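# Swing a folded wire-holder arm fully outward

## Task

On the harness board, find the wire holder mounted on a pivoting arm that is currently folded inward over the board, and rotate that arm outward until it reaches its end stop. It only counts if the arm stays at that outward stop on its own after the robot stops touching it. Finish by releasing it and withdrawing the hand.

## Robot and tools

Robot: a single six-joint arm carrying a five-finger right hand, seen through one camera, cam_wrist (504x504 fisheye, mounted at the wrist). Joint limits: elbow 0 to 3.142 rad, the others roughly a full turn either way. Joint torque limits are 136 N m for the three big joints and 25.4 N m for each wrist joint.

Frames. The scene frame has its origin on the table top under the arm base, +z up, and +y to the left when facing along +x. The hand point is a spot 0.05 m in front of the palm, where the index pad and thumb tip meet in a pinch. Its own axes: +z runs along the straightened fingers (fingertips about 0.06 to 0.07 m beyond the point), +y comes out of the palm, and +x crosses the palm toward the little finger. A wrist bracket on the little-finger side sits 0.03 m past the point along +y and 0.11 m across, and can strike things.

execute_actions takes "actions", a list holding at most one entry, plus an optional "pictures" boolean. An empty list sends nothing and just reports state. An entry with "rows" (1 to 15 rows) and "steps" (1 to 15, each 1/30 s) runs a motion; if there are fewer rows than steps, the last row repeats. An entry with only "steps" (up to 300) is a wait, counted from the previous result, so thinking time eats into it.

Each row is 14 numbers, all in [-1, 1], in this order: dx, dy, dz, rx, ry, rz, little, ring, middle, index, thumb_bend, thumb_turn, force_limit, speed. The first six are an offset, not a pose: a target displacement of the hand point measured in the hand point's own axes from its pose in the latest result that reported it (or from the current pose before any such result, and for later calls within the same reply). Every row is counted from that same base, not added onto the row before. Scale: 1.0 equals 0.6 m of translation or 180 degrees; rx, ry, rz form one rotation vector. All zeros does not mean hold still; it pulls the hand back to that base pose. The six finger numbers are absolute targets: +1 straight/open, -1 fully curled; for thumb_turn +1 is beside the palm and -1 across in front of it. A pinch is about index -0.22, thumb_bend -0.75, thumb_turn -0.57. force_limit maps -1..+1 linearly to about 0..10 N at the fingertip (0..15 N for both thumb motors) and only limits closing; speed maps -1..+1 from nearly stopped to full (whole travel in 0.6 s). Close at -0.9 speed or slower for a soft grip. A motor only starts when its target changes by at least 0.01; afterwards it locks.

move takes "target" (one 14-number row, same layout, same offset base as above), optional "speed" in m/s (0.002 to 0.5, default 0.25; rotation capped at twice that in rad/s) and optional "stop_force" in N (9 to 40, not allowed in the first 0.2 s). It drives a straight path lasting 0.5 to 10 s that ignores obstacles; the hand numbers are sent at the start. With stop_force, the path halts once the wrist sensor feels that much extra push opposing the motion for two steps, then backs off two steps and holds; use it only with slow, non-rotating moves, and leave it out when pulling away from something you are pressing. The result adds a move line: done, contact, held, off_target, moving or fault, plus limits such as paced (pose clipped) or held (some steps blocked), and the distance left to target.

wait takes "seconds" (0 to 10) and commands nothing. zoom_image takes "camera" ("cam_wrist") and "region" [x0, y0, x1, y1] in pixels, top-left origin, up to 504x504. show_instructions shows the reference image. finished_scene takes "scene" (integer) and ends that scene for good; call it only once the swing arm rests at its outer stop and the hand is clear.

Results report the hand point position (m) and quaternion wxyz in the scene frame, velocities, Wrist force and Wrist torque along the hand point's axes (offset up to about 4 N, noise up to about 2.4 N, saturating near 50 N; pressing shows as force pointing back into the arm), and the hand lists hand_measured, hand_stopped_by (moving, target, force, stalled, fault), hand_load_n, hand_force_limit, hand_speed, in motor order. HELD marks steps where the clearance check withheld your command; "pose unreachable" means that check altered or blocked it. A "Hand target" line gives where the controller is now steering.

Motion limits: each step the commanded pose is clipped to within 100 mm and 16 degrees of the measured one, and the arm trails commands by about 0.17 s, so large moves may finish short; read the reported pose and send the remainder. Position wins over orientation when both cannot be met.

Avoid: any outside force of 150 N or a joint torque at its limit, which freezes the arm for 10 s; this arm is stiff, so aiming even slightly beyond a firm surface can fault it. Push the swing arm gently and slowly, do not slam it into its stop, do not knock anything loose, and do not leave the hand holding it. Holding loads heats motors: a MOTOR HOT warning appears at 70 °C and at 85 °C the brakes engage until cooled.

Each tool is called after "Call:" in YAML: its name, and indented under it one key for each argument.

Reference images:

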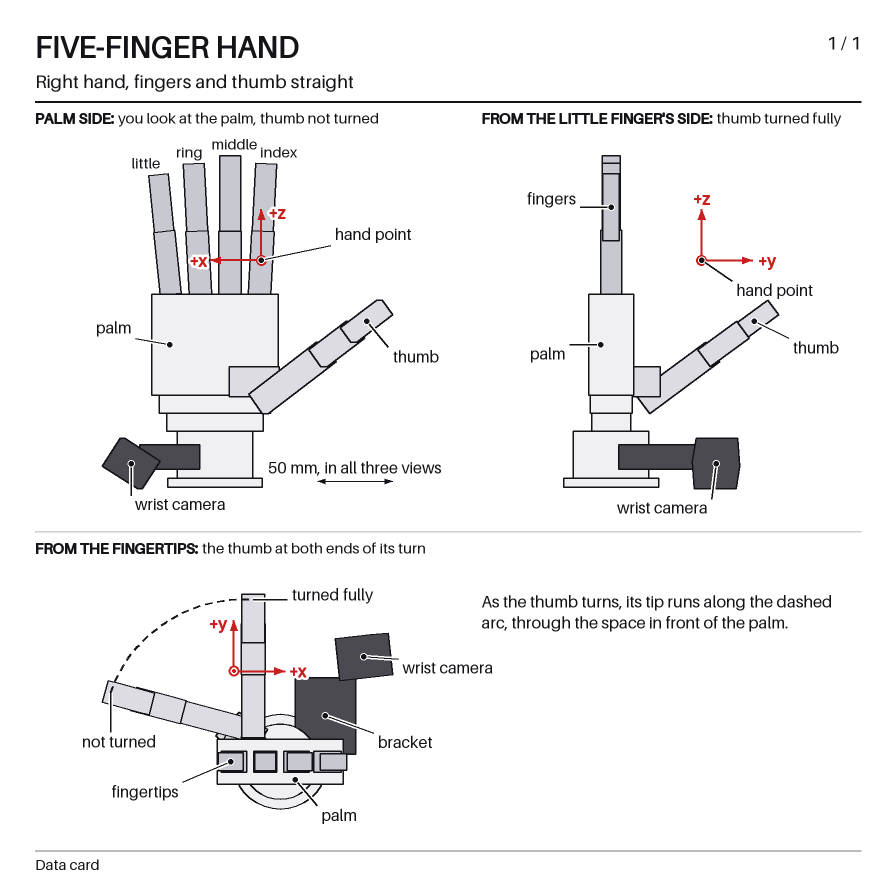

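## Session

Call:
execute_actions:
  actions: []

Scene clock: 0.00 s of 5600.00 s.
end_effector_position=(+0.6926, +0.2135, +0.1824) hand_measured=(+1.000, +1.000, +1.000, +1.000, +1.000, +1.000) hand_load_n=(+0.0, +0.0, +0.0, +0.0, +0.0, +0.0) hand_stopped_by=(target, target, target, target, target, target) hand_force_limit=0.00 hand_speed=-0.80 end_effector_quat_wxyz=(-0.015, +0.243, +0.970, +0.017) end_effector_velocity=(+0.001, +0.000, -0.000) end_effector_angular_velocity=(+0.000, -0.002, -0.000)
Joint positions: [-0.068 -0.28   0.776  1.095  1.713 -0.998]
Joint velocities: [ 0.     0.    -0.    -0.002  0.    -0.   ]
Wrist force (N, on the end effector, along its own x y z axes, offset not removed): no reading
Wrist torque (N m, same axes, about the end effector's origin, offset not removed): no reading
Hand target: +0.693, +0.213, +0.182; -0.015, +0.243, +0.970, +0.017

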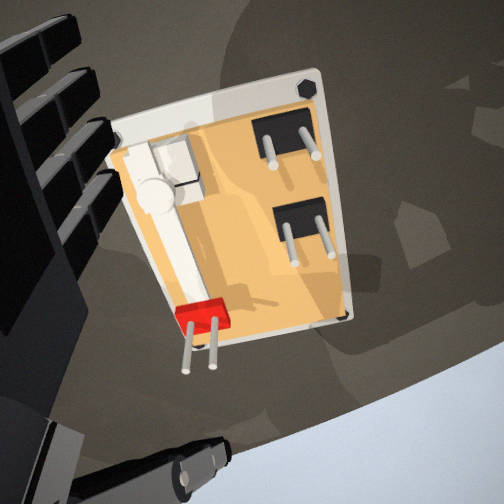

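Call:
zoom_image:
  camera: "cam_wrist"
  region: [90, 100, 290, 390]

Region (90, 100, 290, 390) of cam_wrist's 504x504 image, scaled by 1.738, with more detail than that image has; it fills the left 348 columns of this view, and the rest is white.

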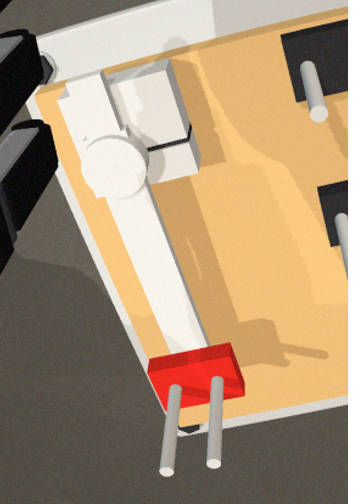

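Call:
move:
  target: [0,0,-0.15,0,0,0,1,1,1,1,1,1,0,-0.8]

Scene clock: 33.90 s of 5600.00 s.
end_effector_position=(+0.6947, +0.2098, +0.2720) hand_measured=(+1.000, +1.000, +1.000, +1.000, +1.000, +1.000) hand_load_n=(+0.0, +0.0, +0.0, +0.0, +0.0, +0.0) hand_stopped_by=(target, target, target, target, target, target) hand_force_limit=0.00 hand_speed=-0.80 end_effector_quat_wxyz=(-0.015, +0.243, +0.970, +0.017) end_effector_velocity=(-0.001, -0.000, +0.003) end_effector_angular_velocity=(-0.000, +0.003, +0.000)
Joint positions: [-0.048 -0.391  0.765  1.221  1.713 -0.979]
Joint velocities: [ 0.001 -0.003 -0.001  0.006  0.     0.001]
Wrist force (N, on the end effector, along its own x y z axes, offset not removed): [-2.4 1.2 4.9]
Wrist torque (N m, same axes, about the end effector's origin, offset not removed): [-0.34 0.44 0.07]
Hand target: +0.695, +0.210, +0.272; -0.015, +0.243, +0.970, +0.017
Off the commanded pose: 0.000 m, 0 deg.
After step 90, 29.87 s passed at rest.
move: done

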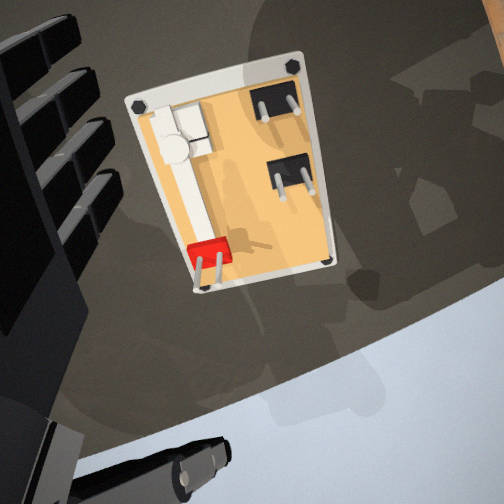

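Call:
move:
  target: [0,-0.1,0,0,0,0,1,1,1,1,1,1,0,-0.8]

Scene clock: 85.33 s of 5600.00 s.
end_effector_position=(+0.6665, +0.1572, +0.2705) hand_measured=(+1.000, +1.000, +1.000, +1.000, +1.000, +1.000) hand_load_n=(+0.0, +0.0, +0.0, +0.0, +0.0, +0.0) hand_stopped_by=(target, target, target, target, target, target) hand_force_limit=0.00 hand_speed=-0.80 end_effector_quat_wxyz=(-0.015, +0.243, +0.970, +0.017) end_effector_velocity=(-0.002, -0.003, +0.000) end_effector_angular_velocity=(+0.001, -0.001, -0.001)
Joint positions: [-0.127 -0.518  1.002  1.099  1.714 -1.058]
Joint velocities: [-0.004 -0.007  0.014 -0.008 -0.001 -0.004]
Wrist force (N, on the end effector, along its own x y z axes, offset not removed): [-1.1 -0.7 3.4]
Wrist torque (N m, same axes, about the end effector's origin, offset not removed): [-0.35 0.20 0.00]
Hand target: +0.666, +0.157, +0.271; -0.015, +0.243, +0.970, +0.017
Off the commanded pose: 0.000 m, 0 deg.
After step 90, 47.47 s passed at rest.
move: done

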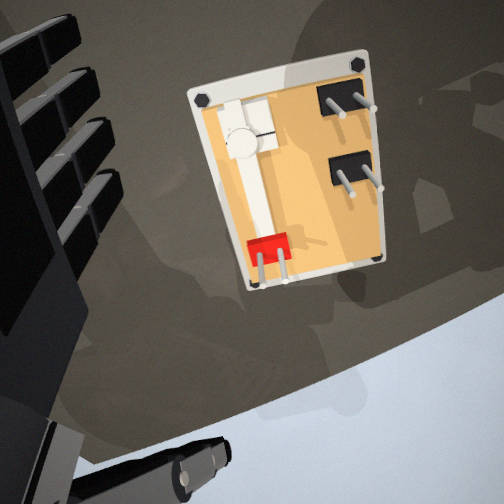

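Call:
zoom_image:
  camera: "cam_wrist"
  region: [180, 70, 320, 190]

Call:
zoom_image:
  camera: "cam_wrist"
  region: [220, 200, 340, 310]

Region (180, 70, 320, 190) of cam_wrist's 504x504 image, scaled by 3.600, with more detail than that image has; it fills the top 432 rows of this view, and the rest is white.

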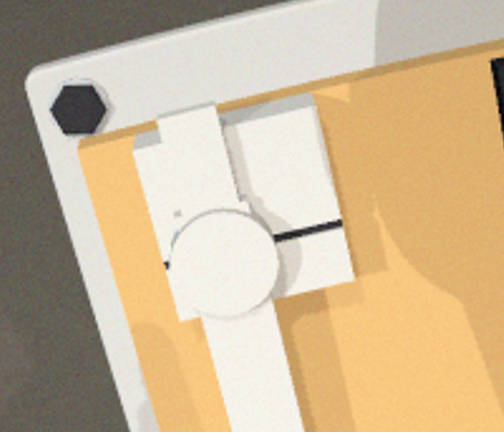

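Region (220, 200, 340, 310) of cam_wrist's 504x504 image, scaled by 4.200, with more detail than that image has; it fills the top 462 rows of this view, and the rest is white.

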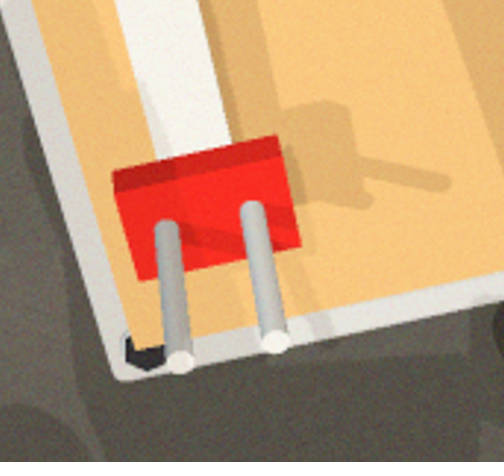

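Call:
move:
  target: [0,0,0.08,0,0,-0.4,1,1,1,1,1,1,0,-0.8]

Scene clock: 182.63 s of 5600.00 s.
end_effector_position=(+0.6653, +0.1591, +0.2224) hand_measured=(+1.000, +1.000, +1.000, +1.000, +1.000, +1.000) hand_load_n=(+0.0, +0.0, +0.0, +0.0, +0.0, +0.0) hand_stopped_by=(target, target, target, target, target, target) hand_force_limit=0.00 hand_speed=-0.80 end_effector_quat_wxyz=(-0.002, -0.373, +0.928, +0.022) end_effector_velocity=(+0.001, +0.000, -0.001) end_effector_angular_velocity=(+0.000, +0.002, +0.015)
Joint positions: [-0.177 -0.253  0.571  1.258  1.715 -2.364]
Joint velocities: [ 0.001  0.01  -0.019  0.011  0.    -0.014]
Wrist force (N, on the end effector, along its own x y z axes, offset not removed): [-1.8 0.3 3.9]
Wrist torque (N m, same axes, about the end effector's origin, offset not removed): [-0.30 0.33 0.10]
Hand target: +0.665, +0.159, +0.222; -0.002, -0.374, +0.927, +0.022
Off the commanded pose: 0.000 m, 0 deg.
After step 90, 91.23 s passed at rest.
move: done

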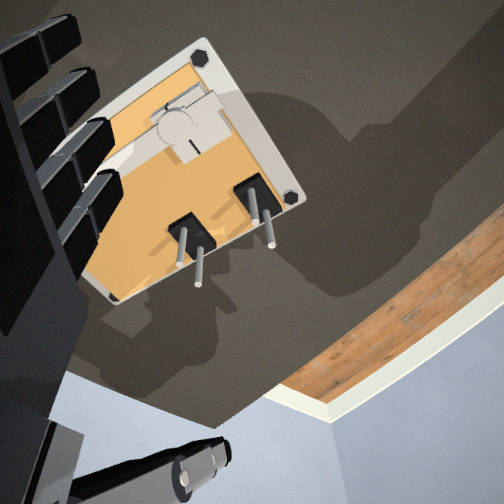

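Call:
zoom_image:
  camera: "cam_wrist"
  region: [110, 50, 250, 190]

Region (110, 50, 250, 190) of cam_wrist's 504x504 image, scaled by 3.600, with more detail than that image has.

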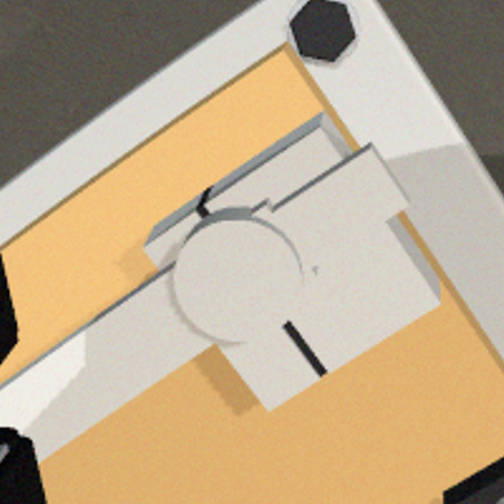

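Call:
move:
  target: [0.219,-0.044,0.125,0,-0.139,0,1,1,1,1,1,1,0,-0.8]

Scene clock: 205.43 s of 5600.00 s.
end_effector_position=(+0.5871, +0.0523, +0.1448) hand_measured=(+1.000, +1.000, +1.000, +1.000, +1.000, +1.000) hand_load_n=(+0.0, +0.0, +0.0, +0.0, +0.0, +0.0) hand_stopped_by=(target, target, target, target, target, target) hand_force_limit=0.00 hand_speed=-0.80 end_effector_quat_wxyz=(+0.198, -0.359, +0.906, +0.102) end_effector_velocity=(-0.001, -0.001, -0.001) end_effector_angular_velocity=(+0.007, -0.007, -0.002)
Joint positions: [-0.547 -0.54   1.391  0.499  1.307 -2.726]
Joint velocities: [-0.008 -0.001  0.01  -0.011 -0.011 -0.005]
Wrist force (N, on the end effector, along its own x y z axes, offset not removed): [-2.9 1.5 2.1]
Wrist torque (N m, same axes, about the end effector's origin, offset not removed): [-0.14 0.51 0.00]
Hand target: +0.587, +0.052, +0.145; +0.199, -0.359, +0.906, +0.102
Off the commanded pose: 0.000 m, 0 deg.
After step 90, 18.27 s passed at rest.
move: done

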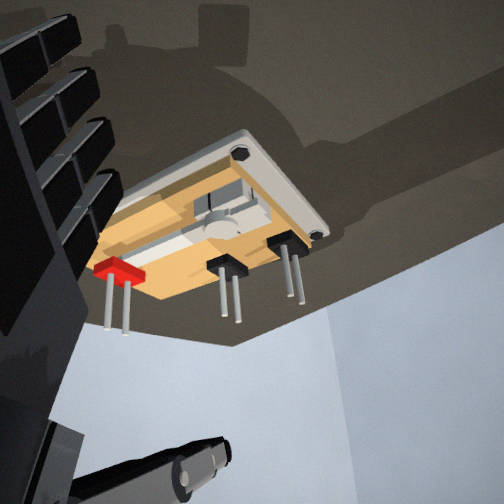

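Call:
zoom_image:
  camera: "cam_wrist"
  region: [160, 150, 300, 270]

Region (160, 150, 300, 270) of cam_wrist's 504x504 image, scaled by 3.600, with more detail than that image has; it fills the top 432 rows of this view, and the rest is white.

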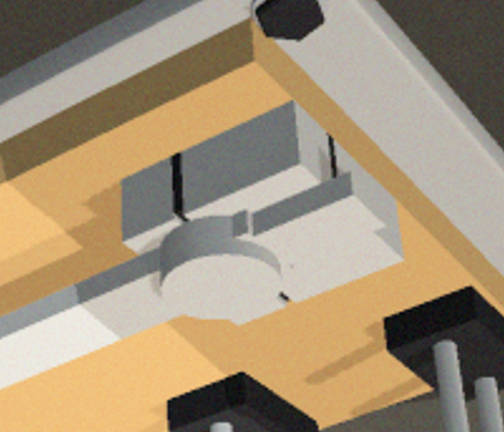

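Call:
move:
  target: [-0.373,0.032,-0.013,0.1515,0.0112,0.3127,-1,-1,-1,1,1,1,0,0.5]

Scene clock: 328.20 s of 5600.00 s.
end_effector_position=(+0.7202, +0.2001, +0.2498) hand_measured=(-1.000, -1.000, -1.000, +1.000, +1.000, +1.000) hand_load_n=(+0.0, +0.0, +0.0, +0.0, +0.0, +0.0) hand_stopped_by=(target, target, target, target, target, target) hand_force_limit=0.00 hand_speed=0.50 end_effector_quat_wxyz=(+0.188, +0.159, +0.969, -0.031) end_effector_velocity=(+0.002, +0.002, +0.001) end_effector_angular_velocity=(-0.002, +0.007, -0.014)
Joint positions: [-0.021 -0.523  1.092  0.649  1.907 -1.213]
Joint velocities: [ 0.006  0.011 -0.023  0.024  0.008  0.02 ]
Wrist force (N, on the end effector, along its own x y z axes, offset not removed): [-1.1 2.7 4.9]
Wrist torque (N m, same axes, about the end effector's origin, offset not removed): [0.01 0.13 0.11]
Hand target: +0.720, +0.200, +0.250; +0.188, +0.160, +0.969, -0.031
Off the commanded pose: 0.001 m, 0 deg.
After step 90, 117.00 s passed at rest.
move: done

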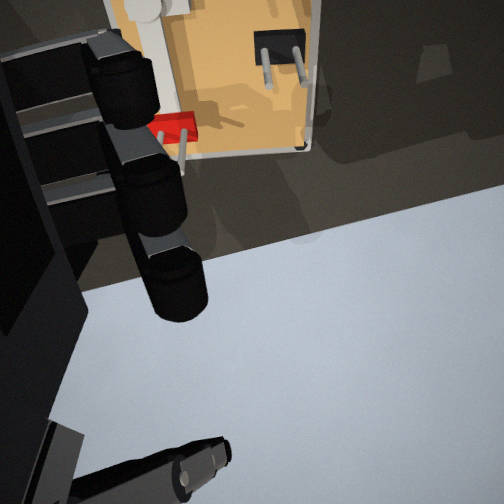

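Call:
move:
  target: [-0.0495,-0.1295,0.0647,0,0,0.99,1,1,1,1,1,1,0,0.5]
  speed: 0.4

Scene clock: 394.43 s of 5600.00 s.
end_effector_position=(+0.7351, +0.1130, +0.2247) hand_measured=(+1.000, +1.000, +1.000, +1.000, +1.000, +1.000) hand_load_n=(+0.0, +0.0, +0.0, +0.0, +0.0, +0.0) hand_stopped_by=(target, target, target, target, target, target) hand_force_limit=0.00 hand_speed=0.50 end_effector_quat_wxyz=(+0.033, +0.971, -0.143, +0.188) end_effector_velocity=(+0.000, -0.000, +0.000) end_effector_angular_velocity=(+0.001, +0.009, -0.011)
Joint positions: [-0.026 -0.171  0.361  1.024  1.905  1.89 ]
Joint velocities: [-0.     0.022 -0.045  0.033  0.002  0.013]
Wrist force (N, on the end effector, along its own x y z axes, offset not removed): [-2.8 1.2 4.7]
Wrist torque (N m, same axes, about the end effector's origin, offset not removed): [-0.33 0.51 -0.11]
Hand target: +0.735, +0.113, +0.225; +0.034, +0.971, -0.144, +0.188
Off the commanded pose: 0.000 m, 0 deg.
After step 90, 58.67 s passed at rest.
move: done

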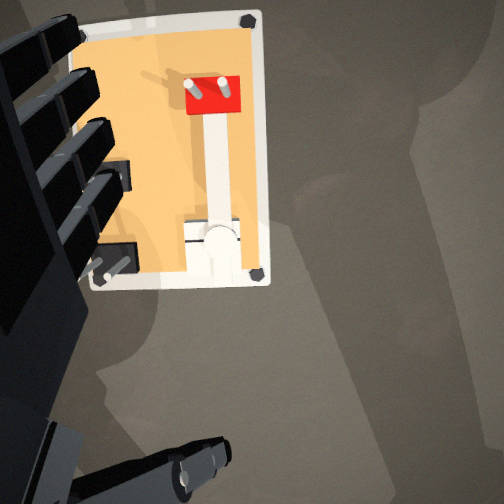

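Call:
zoom_image:
  camera: "cam_wrist"
  region: [150, 50, 290, 300]

Region (150, 50, 290, 300) of cam_wrist's 504x504 image, scaled by 2.016, with more detail than that image has; it fills the left 282 columns of this view, and the rest is white.

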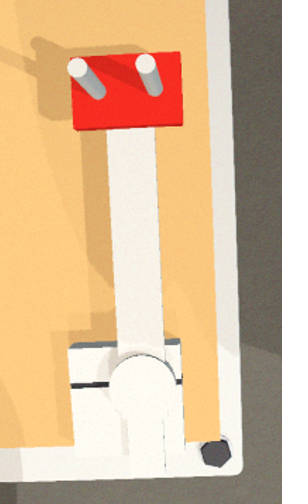

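Call:
move:
  target: [-0.0128,0.0197,0.0933,0,0.0833,0,1,1,1,1,1,1,0,0.5]
  speed: 0.15

Scene clock: 474.30 s of 5600.00 s.
end_effector_position=(+0.7446, +0.0972, +0.1705) hand_measured=(+1.000, +1.000, +1.000, +1.000, +1.000, +1.000) hand_load_n=(+0.0, +0.0, +0.0, +0.0, +0.0, +0.0) hand_stopped_by=(target, target, target, target, target, target) hand_force_limit=0.00 hand_speed=0.50 end_effector_quat_wxyz=(+0.052, +0.939, -0.138, +0.312) end_effector_velocity=(+0.001, -0.000, -0.002) end_effector_angular_velocity=(-0.001, -0.019, +0.005)
Joint positions: [-0.037 -0.333  0.856  0.42   1.969  1.783]
Joint velocities: [-0.001 -0.009  0.027 -0.039 -0.003 -0.011]
Wrist force (N, on the end effector, along its own x y z axes, offset not removed): [-2.0 1.5 3.2]
Wrist torque (N m, same axes, about the end effector's origin, offset not removed): [-0.13 0.32 -0.03]
Hand target: +0.745, +0.097, +0.170; +0.052, +0.938, -0.137, +0.313
Off the commanded pose: 0.000 m, 0 deg.
After step 90, 75.47 s passed at rest.
move: done

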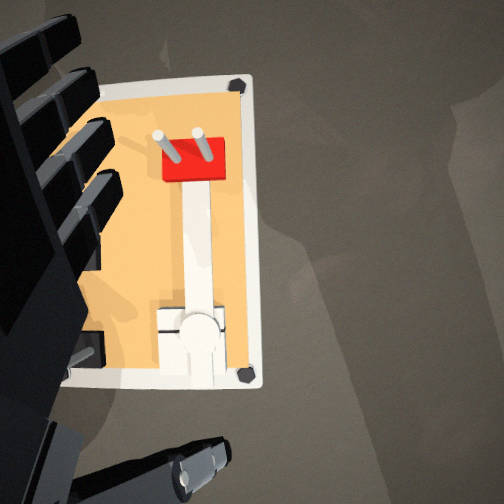

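Call:
move:
  target: [-0.0502,-0.001,0.0665,0,0,0,1,1,1,1,1,1,0,0.5]
  speed: 0.06

Scene clock: 494.53 s of 5600.00 s.
end_effector_position=(+0.7444, +0.0973, +0.1208) hand_measured=(+1.000, +1.000, +1.000, +1.000, +1.000, +1.000) hand_load_n=(+0.0, +0.0, +0.0, +0.0, +0.0, +0.0) hand_stopped_by=(target, target, target, target, target, target) hand_force_limit=0.00 hand_speed=0.50 end_effector_quat_wxyz=(+0.052, +0.939, -0.138, +0.312) end_effector_velocity=(+0.000, -0.000, -0.003) end_effector_angular_velocity=(+0.001, -0.002, -0.002)
Joint positions: [-0.05  -0.26   0.841  0.358  1.961  1.771]
Joint velocities: [-0.001  0.004 -0.002 -0.004 -0.     0.001]
Wrist force (N, on the end effector, along its own x y z axes, offset not removed): [-2.0 1.4 3.3]
Wrist torque (N m, same axes, about the end effector's origin, offset not removed): [-0.13 0.22 -0.03]
Hand target: +0.744, +0.097, +0.120; +0.052, +0.939, -0.138, +0.312
Off the commanded pose: 0.000 m, 0 deg.
After step 90, 15.97 s passed at rest.
move: done

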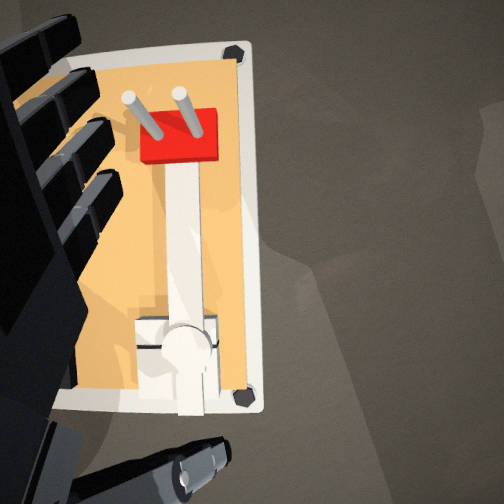

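Call:
move:
  target: [-0.012,0,0.016,0,0,0,1,1,1,1,1,1,0,0.5]
  speed: 0.04

Call:
move:
  target: [0,0.05,0,0,0,0,1,1,1,1,1,1,0,0.5]
  speed: 0.012
  stop_force: 10

Scene clock: 507.17 s of 5600.00 s.
end_effector_position=(+0.7443, +0.0972, +0.1091) hand_measured=(+1.000, +1.000, +1.000, +1.000, +1.000, +1.000) hand_load_n=(+0.0, +0.0, +0.0, +0.0, +0.0, +0.0) hand_stopped_by=(target, target, target, target, target, target) hand_force_limit=0.00 hand_speed=0.50 end_effector_quat_wxyz=(+0.052, +0.939, -0.138, +0.312) end_effector_velocity=(+0.000, +0.000, -0.002) end_effector_angular_velocity=(+0.000, -0.001, -0.000)
Joint positions: [-0.054 -0.242  0.834  0.345  1.959  1.768]
Joint velocities: [-0.001  0.004 -0.002 -0.003 -0.    -0.001]
Wrist force (N, on the end effector, along its own x y z axes, offset not removed): [-2.1 1.9 4.7]
Wrist torque (N m, same axes, about the end effector's origin, offset not removed): [-0.17 0.26 0.05]
Hand target: +0.744, +0.097, +0.109; +0.052, +0.939, -0.138, +0.312
Off the commanded pose: 0.000 m, 0 deg.
After step 90, 8.83 s passed at rest.
move: done

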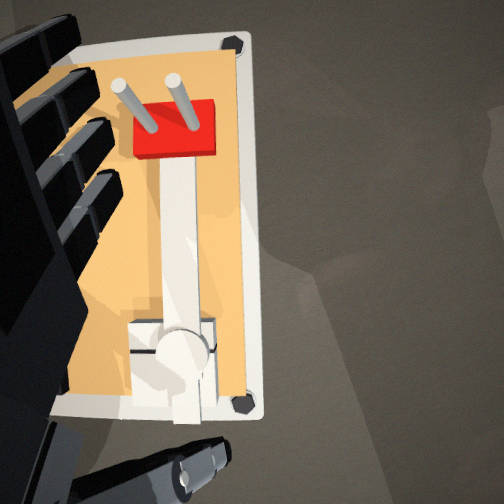

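Scene clock: 509.90 s of 5600.00 s.
end_effector_position=(+0.7357, +0.0688, +0.1094) hand_measured=(+1.000, +1.000, +1.000, +1.000, +1.000, +1.000) hand_load_n=(+0.0, +0.0, +0.0, +0.0, +0.0, +0.0) hand_stopped_by=(target, target, target, target, target, target) hand_force_limit=0.00 hand_speed=0.50 end_effector_quat_wxyz=(+0.052, +0.939, -0.138, +0.312) end_effector_velocity=(-0.000, -0.003, +0.000) end_effector_angular_velocity=(-0.000, -0.002, +0.001)
Joint positions: [-0.096 -0.296  0.936  0.284  1.934  1.732]
Joint velocities: [-0.004 -0.005  0.01  -0.008 -0.003 -0.005]
Wrist force (N, on the end effector, along its own x y z axes, offset not removed): [-2.9 -1.2 4.2]
Wrist torque (N m, same axes, about the end effector's origin, offset not removed): [-0.14 0.12 -0.10]
Hand target: +0.736, +0.068, +0.109; +0.052, +0.939, -0.138, +0.312
Off the commanded pose: 0.000 m, 0 deg.
move: done

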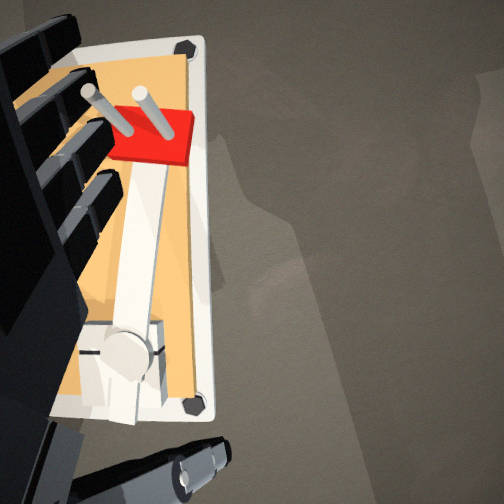

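Call:
move:
  target: [-0.0423,0.0468,-0.0225,-0.0042,-0.0218,0.1222,1,1,1,1,1,1,0,0.5]
  speed: 0.06

Scene clock: 568.67 s of 5600.00 s.
end_effector_position=(+0.7005, +0.0502, +0.1053) hand_measured=(+1.000, +1.000, +1.000, +1.000, +1.000, +1.000) hand_load_n=(+0.0, +0.0, +0.0, +0.0, +0.0, +0.0) hand_stopped_by=(target, target, target, target, target, target) hand_force_limit=0.00 hand_speed=0.50 end_effector_quat_wxyz=(-0.007, +0.905, -0.317, +0.283) end_effector_velocity=(-0.002, -0.001, -0.000) end_effector_angular_velocity=(+0.009, +0.002, -0.012)
Joint positions: [-0.158 -0.36   1.026  0.313  1.888  2.085]
Joint velocities: [-0.003 -0.003  0.005  0.002 -0.003  0.013]
Wrist force (N, on the end effector, along its own x y z axes, offset not removed): [-3.5 -2.2 2.5]
Wrist torque (N m, same axes, about the end effector's origin, offset not removed): [-0.14 0.45 -0.23]
Hand target: +0.700, +0.050, +0.105; -0.007, +0.905, -0.318, +0.283
Off the commanded pose: 0.000 m, 0 deg.
After step 90, 52.20 s passed at rest.
move: done

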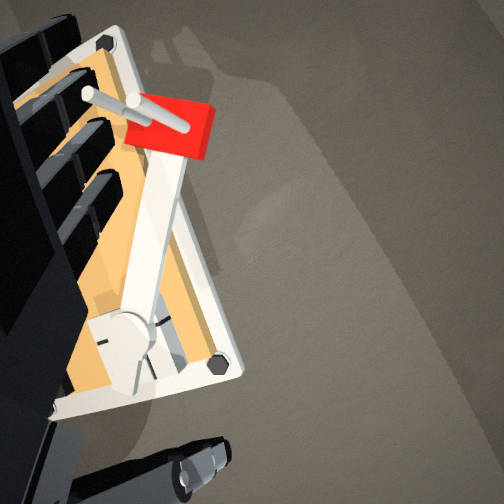

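Call:
move:
  target: [-0.0548,0.0327,-0.0475,-0.0167,-0.0222,0.1667,1,1,1,1,1,1,0,0.5]
  speed: 0.07

Scene clock: 591.17 s of 5600.00 s.
end_effector_position=(+0.6538, +0.0582, +0.1086) hand_measured=(+1.000, +1.000, +1.000, +1.000, +1.000, +1.000) hand_load_n=(+0.0, +0.0, +0.0, +0.0, +0.0, +0.0) hand_stopped_by=(target, target, target, target, target, target) hand_force_limit=0.00 hand_speed=0.50 end_effector_quat_wxyz=(-0.067, +0.802, -0.546, +0.233) end_effector_velocity=(-0.000, +0.000, +0.000) end_effector_angular_velocity=(+0.007, -0.003, -0.012)
Joint positions: [-0.205 -0.439  1.151  0.344  1.853  2.591]
Joint velocities: [-0.002 -0.003  0.004 -0.003 -0.002  0.012]
Wrist force (N, on the end effector, along its own x y z axes, offset not removed): [-2.0 -2.4 2.5]
Wrist torque (N m, same axes, about the end effector's origin, offset not removed): [-0.19 0.29 -0.12]
Hand target: +0.654, +0.058, +0.109; -0.067, +0.801, -0.547, +0.232
Off the commanded pose: 0.000 m, 0 deg.
After step 90, 15.37 s passed at rest.
move: done

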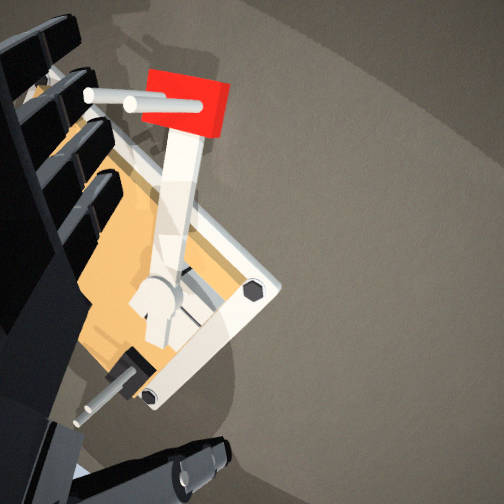

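Call:
move:
  target: [-0.0413,0.0105,-0.0302,-0.0297,-0.0151,0.1222,1,1,1,1,1,1,0,0.5]
  speed: 0.05

Scene clock: 622.93 s of 5600.00 s.
end_effector_position=(+0.6331, +0.0808, +0.1149) hand_measured=(+1.000, +1.000, +1.000, +1.000, +1.000, +1.000) hand_load_n=(+0.0, +0.0, +0.0, +0.0, +0.0, +0.0) hand_stopped_by=(target, target, target, target, target, target) hand_force_limit=0.00 hand_speed=0.50 end_effector_quat_wxyz=(-0.086, +0.691, -0.697, +0.171) end_effector_velocity=(-0.001, +0.000, +0.000) end_effector_angular_velocity=(+0.006, +0.002, -0.011)
Joint positions: [-0.218 -0.444  1.151  0.453  1.834  2.991]
Joint velocities: [-0.001 -0.     0.001  0.003 -0.001  0.012]
Wrist force (N, on the end effector, along its own x y z axes, offset not removed): [-1.7 -1.3 2.7]
Wrist torque (N m, same axes, about the end effector's origin, offset not removed): [0.02 0.37 -0.10]
Hand target: +0.633, +0.081, +0.115; -0.086, +0.690, -0.698, +0.171
Off the commanded pose: 0.000 m, 0 deg.
After step 90, 24.50 s passed at rest.
move: done

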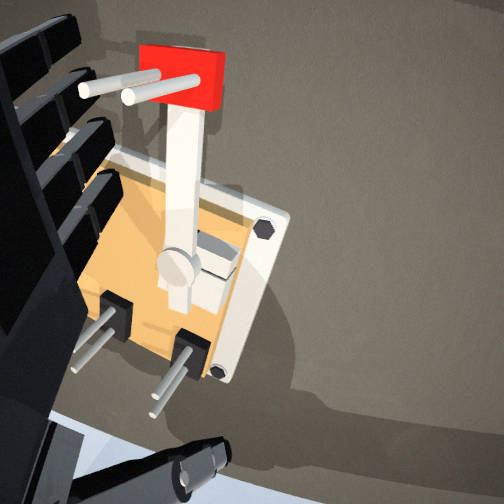

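Call:
move:
  target: [-0.0187,0.0615,-0.026,0,0,0,1,1,1,1,1,1,0,0.5]
  speed: 0.012
  stop_force: 9

Scene clock: 636.93 s of 5600.00 s.
end_effector_position=(+0.6154, +0.0866, +0.1150) hand_measured=(+1.000, +1.000, +1.000, +1.000, +1.000, +1.000) hand_load_n=(+0.0, +1.5, +0.0, +0.0, +0.0, +0.0) hand_stopped_by=(target, target, target, target, target, target) hand_force_limit=0.00 hand_speed=0.50 end_effector_quat_wxyz=(-0.086, +0.691, -0.697, +0.171) end_effector_velocity=(+0.002, -0.000, +0.000) end_effector_angular_velocity=(+0.000, +0.004, +0.001)
Joint positions: [-0.21  -0.474  1.224  0.412  1.837  2.999]
Joint velocities: [ 0.     0.006 -0.015  0.012 -0.    -0.   ]
Wrist force (N, on the end effector, along its own x y z axes, offset not removed): [-0.1 -11.8 5.3]
Wrist torque (N m, same axes, about the end effector's origin, offset not removed): [0.58 0.24 -0.57]
Hand target: +0.616, +0.086, +0.115; -0.086, +0.691, -0.697, +0.171
Off the commanded pose: 0.023 m, 0 deg.
After step 90, 9.07 s passed at rest.
move: contact

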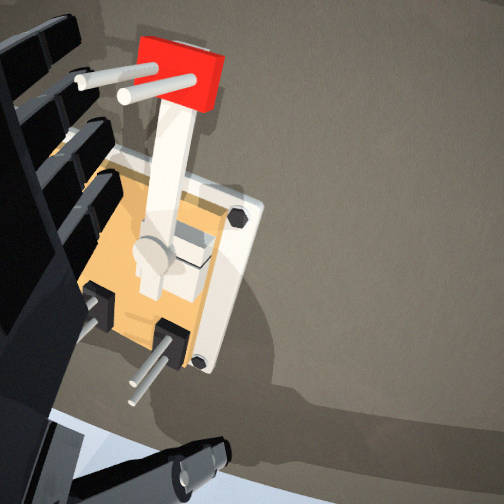

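Call:
move:
  target: [0.006,-0.025,0.0105,0,0,0,1,1,1,1,1,1,0,0.5]
  speed: 0.04

Call:
move:
  target: [0.02,0.0,-0.2,0,0,0,1,1,1,1,1,1,0,0.5]
  speed: 0.15

Scene clock: 644.63 s of 5600.00 s.
end_effector_position=(+0.6313, +0.0825, +0.1150) hand_measured=(+1.000, +1.000, +1.000, +1.000, +1.000, +1.000) hand_load_n=(+0.0, +0.0, +0.0, +0.0, +0.0, +0.0) hand_stopped_by=(target, target, target, target, target, target) hand_force_limit=0.00 hand_speed=0.50 end_effector_quat_wxyz=(-0.086, +0.691, -0.697, +0.171) end_effector_velocity=(+0.003, -0.000, -0.000) end_effector_angular_velocity=(+0.000, +0.000, -0.001)
Joint positions: [-0.215 -0.447  1.158  0.449  1.835  2.994]
Joint velocities: [-0.001  0.005 -0.012  0.007 -0.     0.001]
Wrist force (N, on the end effector, along its own x y z axes, offset not removed): [-1.5 1.2 4.8]
Wrist torque (N m, same axes, about the end effector's origin, offset not removed): [-0.27 0.28 0.16]
Hand target: +0.632, +0.082, +0.115; -0.086, +0.691, -0.697, +0.171
Off the commanded pose: 0.000 m, 0 deg.
After step 90, 3.87 s passed at rest.
move: done

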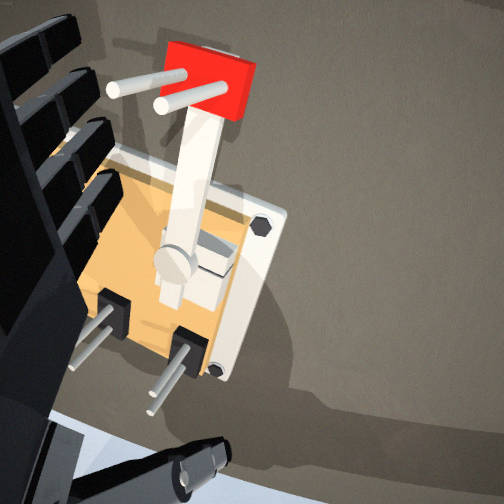

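Scene clock: 646.00 s of 5600.00 s.
end_effector_position=(+0.5884, +0.0849, +0.2273) hand_measured=(+1.000, +1.000, +1.000, +1.000, +1.000, +1.000) hand_load_n=(+0.0, +0.0, +0.0, +0.0, +0.0, +0.0) hand_stopped_by=(target, target, target, target, target, target) hand_force_limit=0.00 hand_speed=0.50 end_effector_quat_wxyz=(-0.086, +0.691, -0.697, +0.171) end_effector_velocity=(-0.001, +0.000, +0.003) end_effector_angular_velocity=(+0.000, +0.001, +0.000)
Joint positions: [-0.179 -0.694  1.338  0.526  1.85   3.029]
Joint velocities: [ 0.001 -0.006  0.004  0.003  0.     0.001]
Wrist force (N, on the end effector, along its own x y z axes, offset not removed): [-1.0 1.0 4.2]
Wrist torque (N m, same axes, about the end effector's origin, offset not removed): [-0.23 0.18 0.01]
Hand target: +0.588, +0.085, +0.228; -0.086, +0.691, -0.697, +0.171
Off the commanded pose: 0.000 m, 0 deg.
move: done

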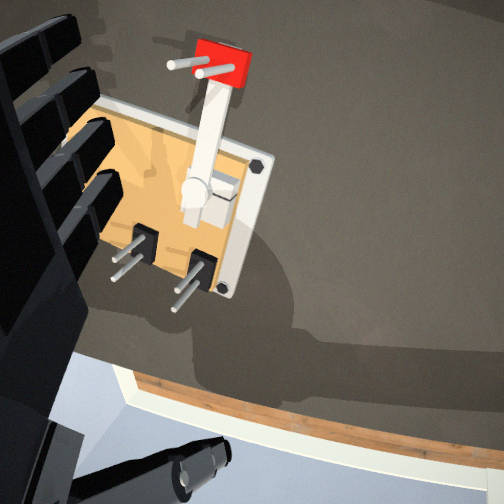

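Call:
zoom_image:
  camera: "cam_wrist"
  region: [150, 100, 290, 250]

Region (150, 100, 290, 250) of cam_wrist's 504x504 image, scaled by 3.360, with more detail than that image has; it fills the left 470 columns of this view, and the rest is white.

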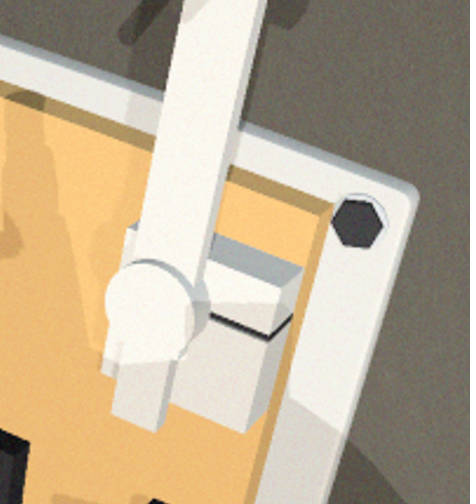

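Call:
finished_scene:
  scene: 1

The scene is finished: the task was done.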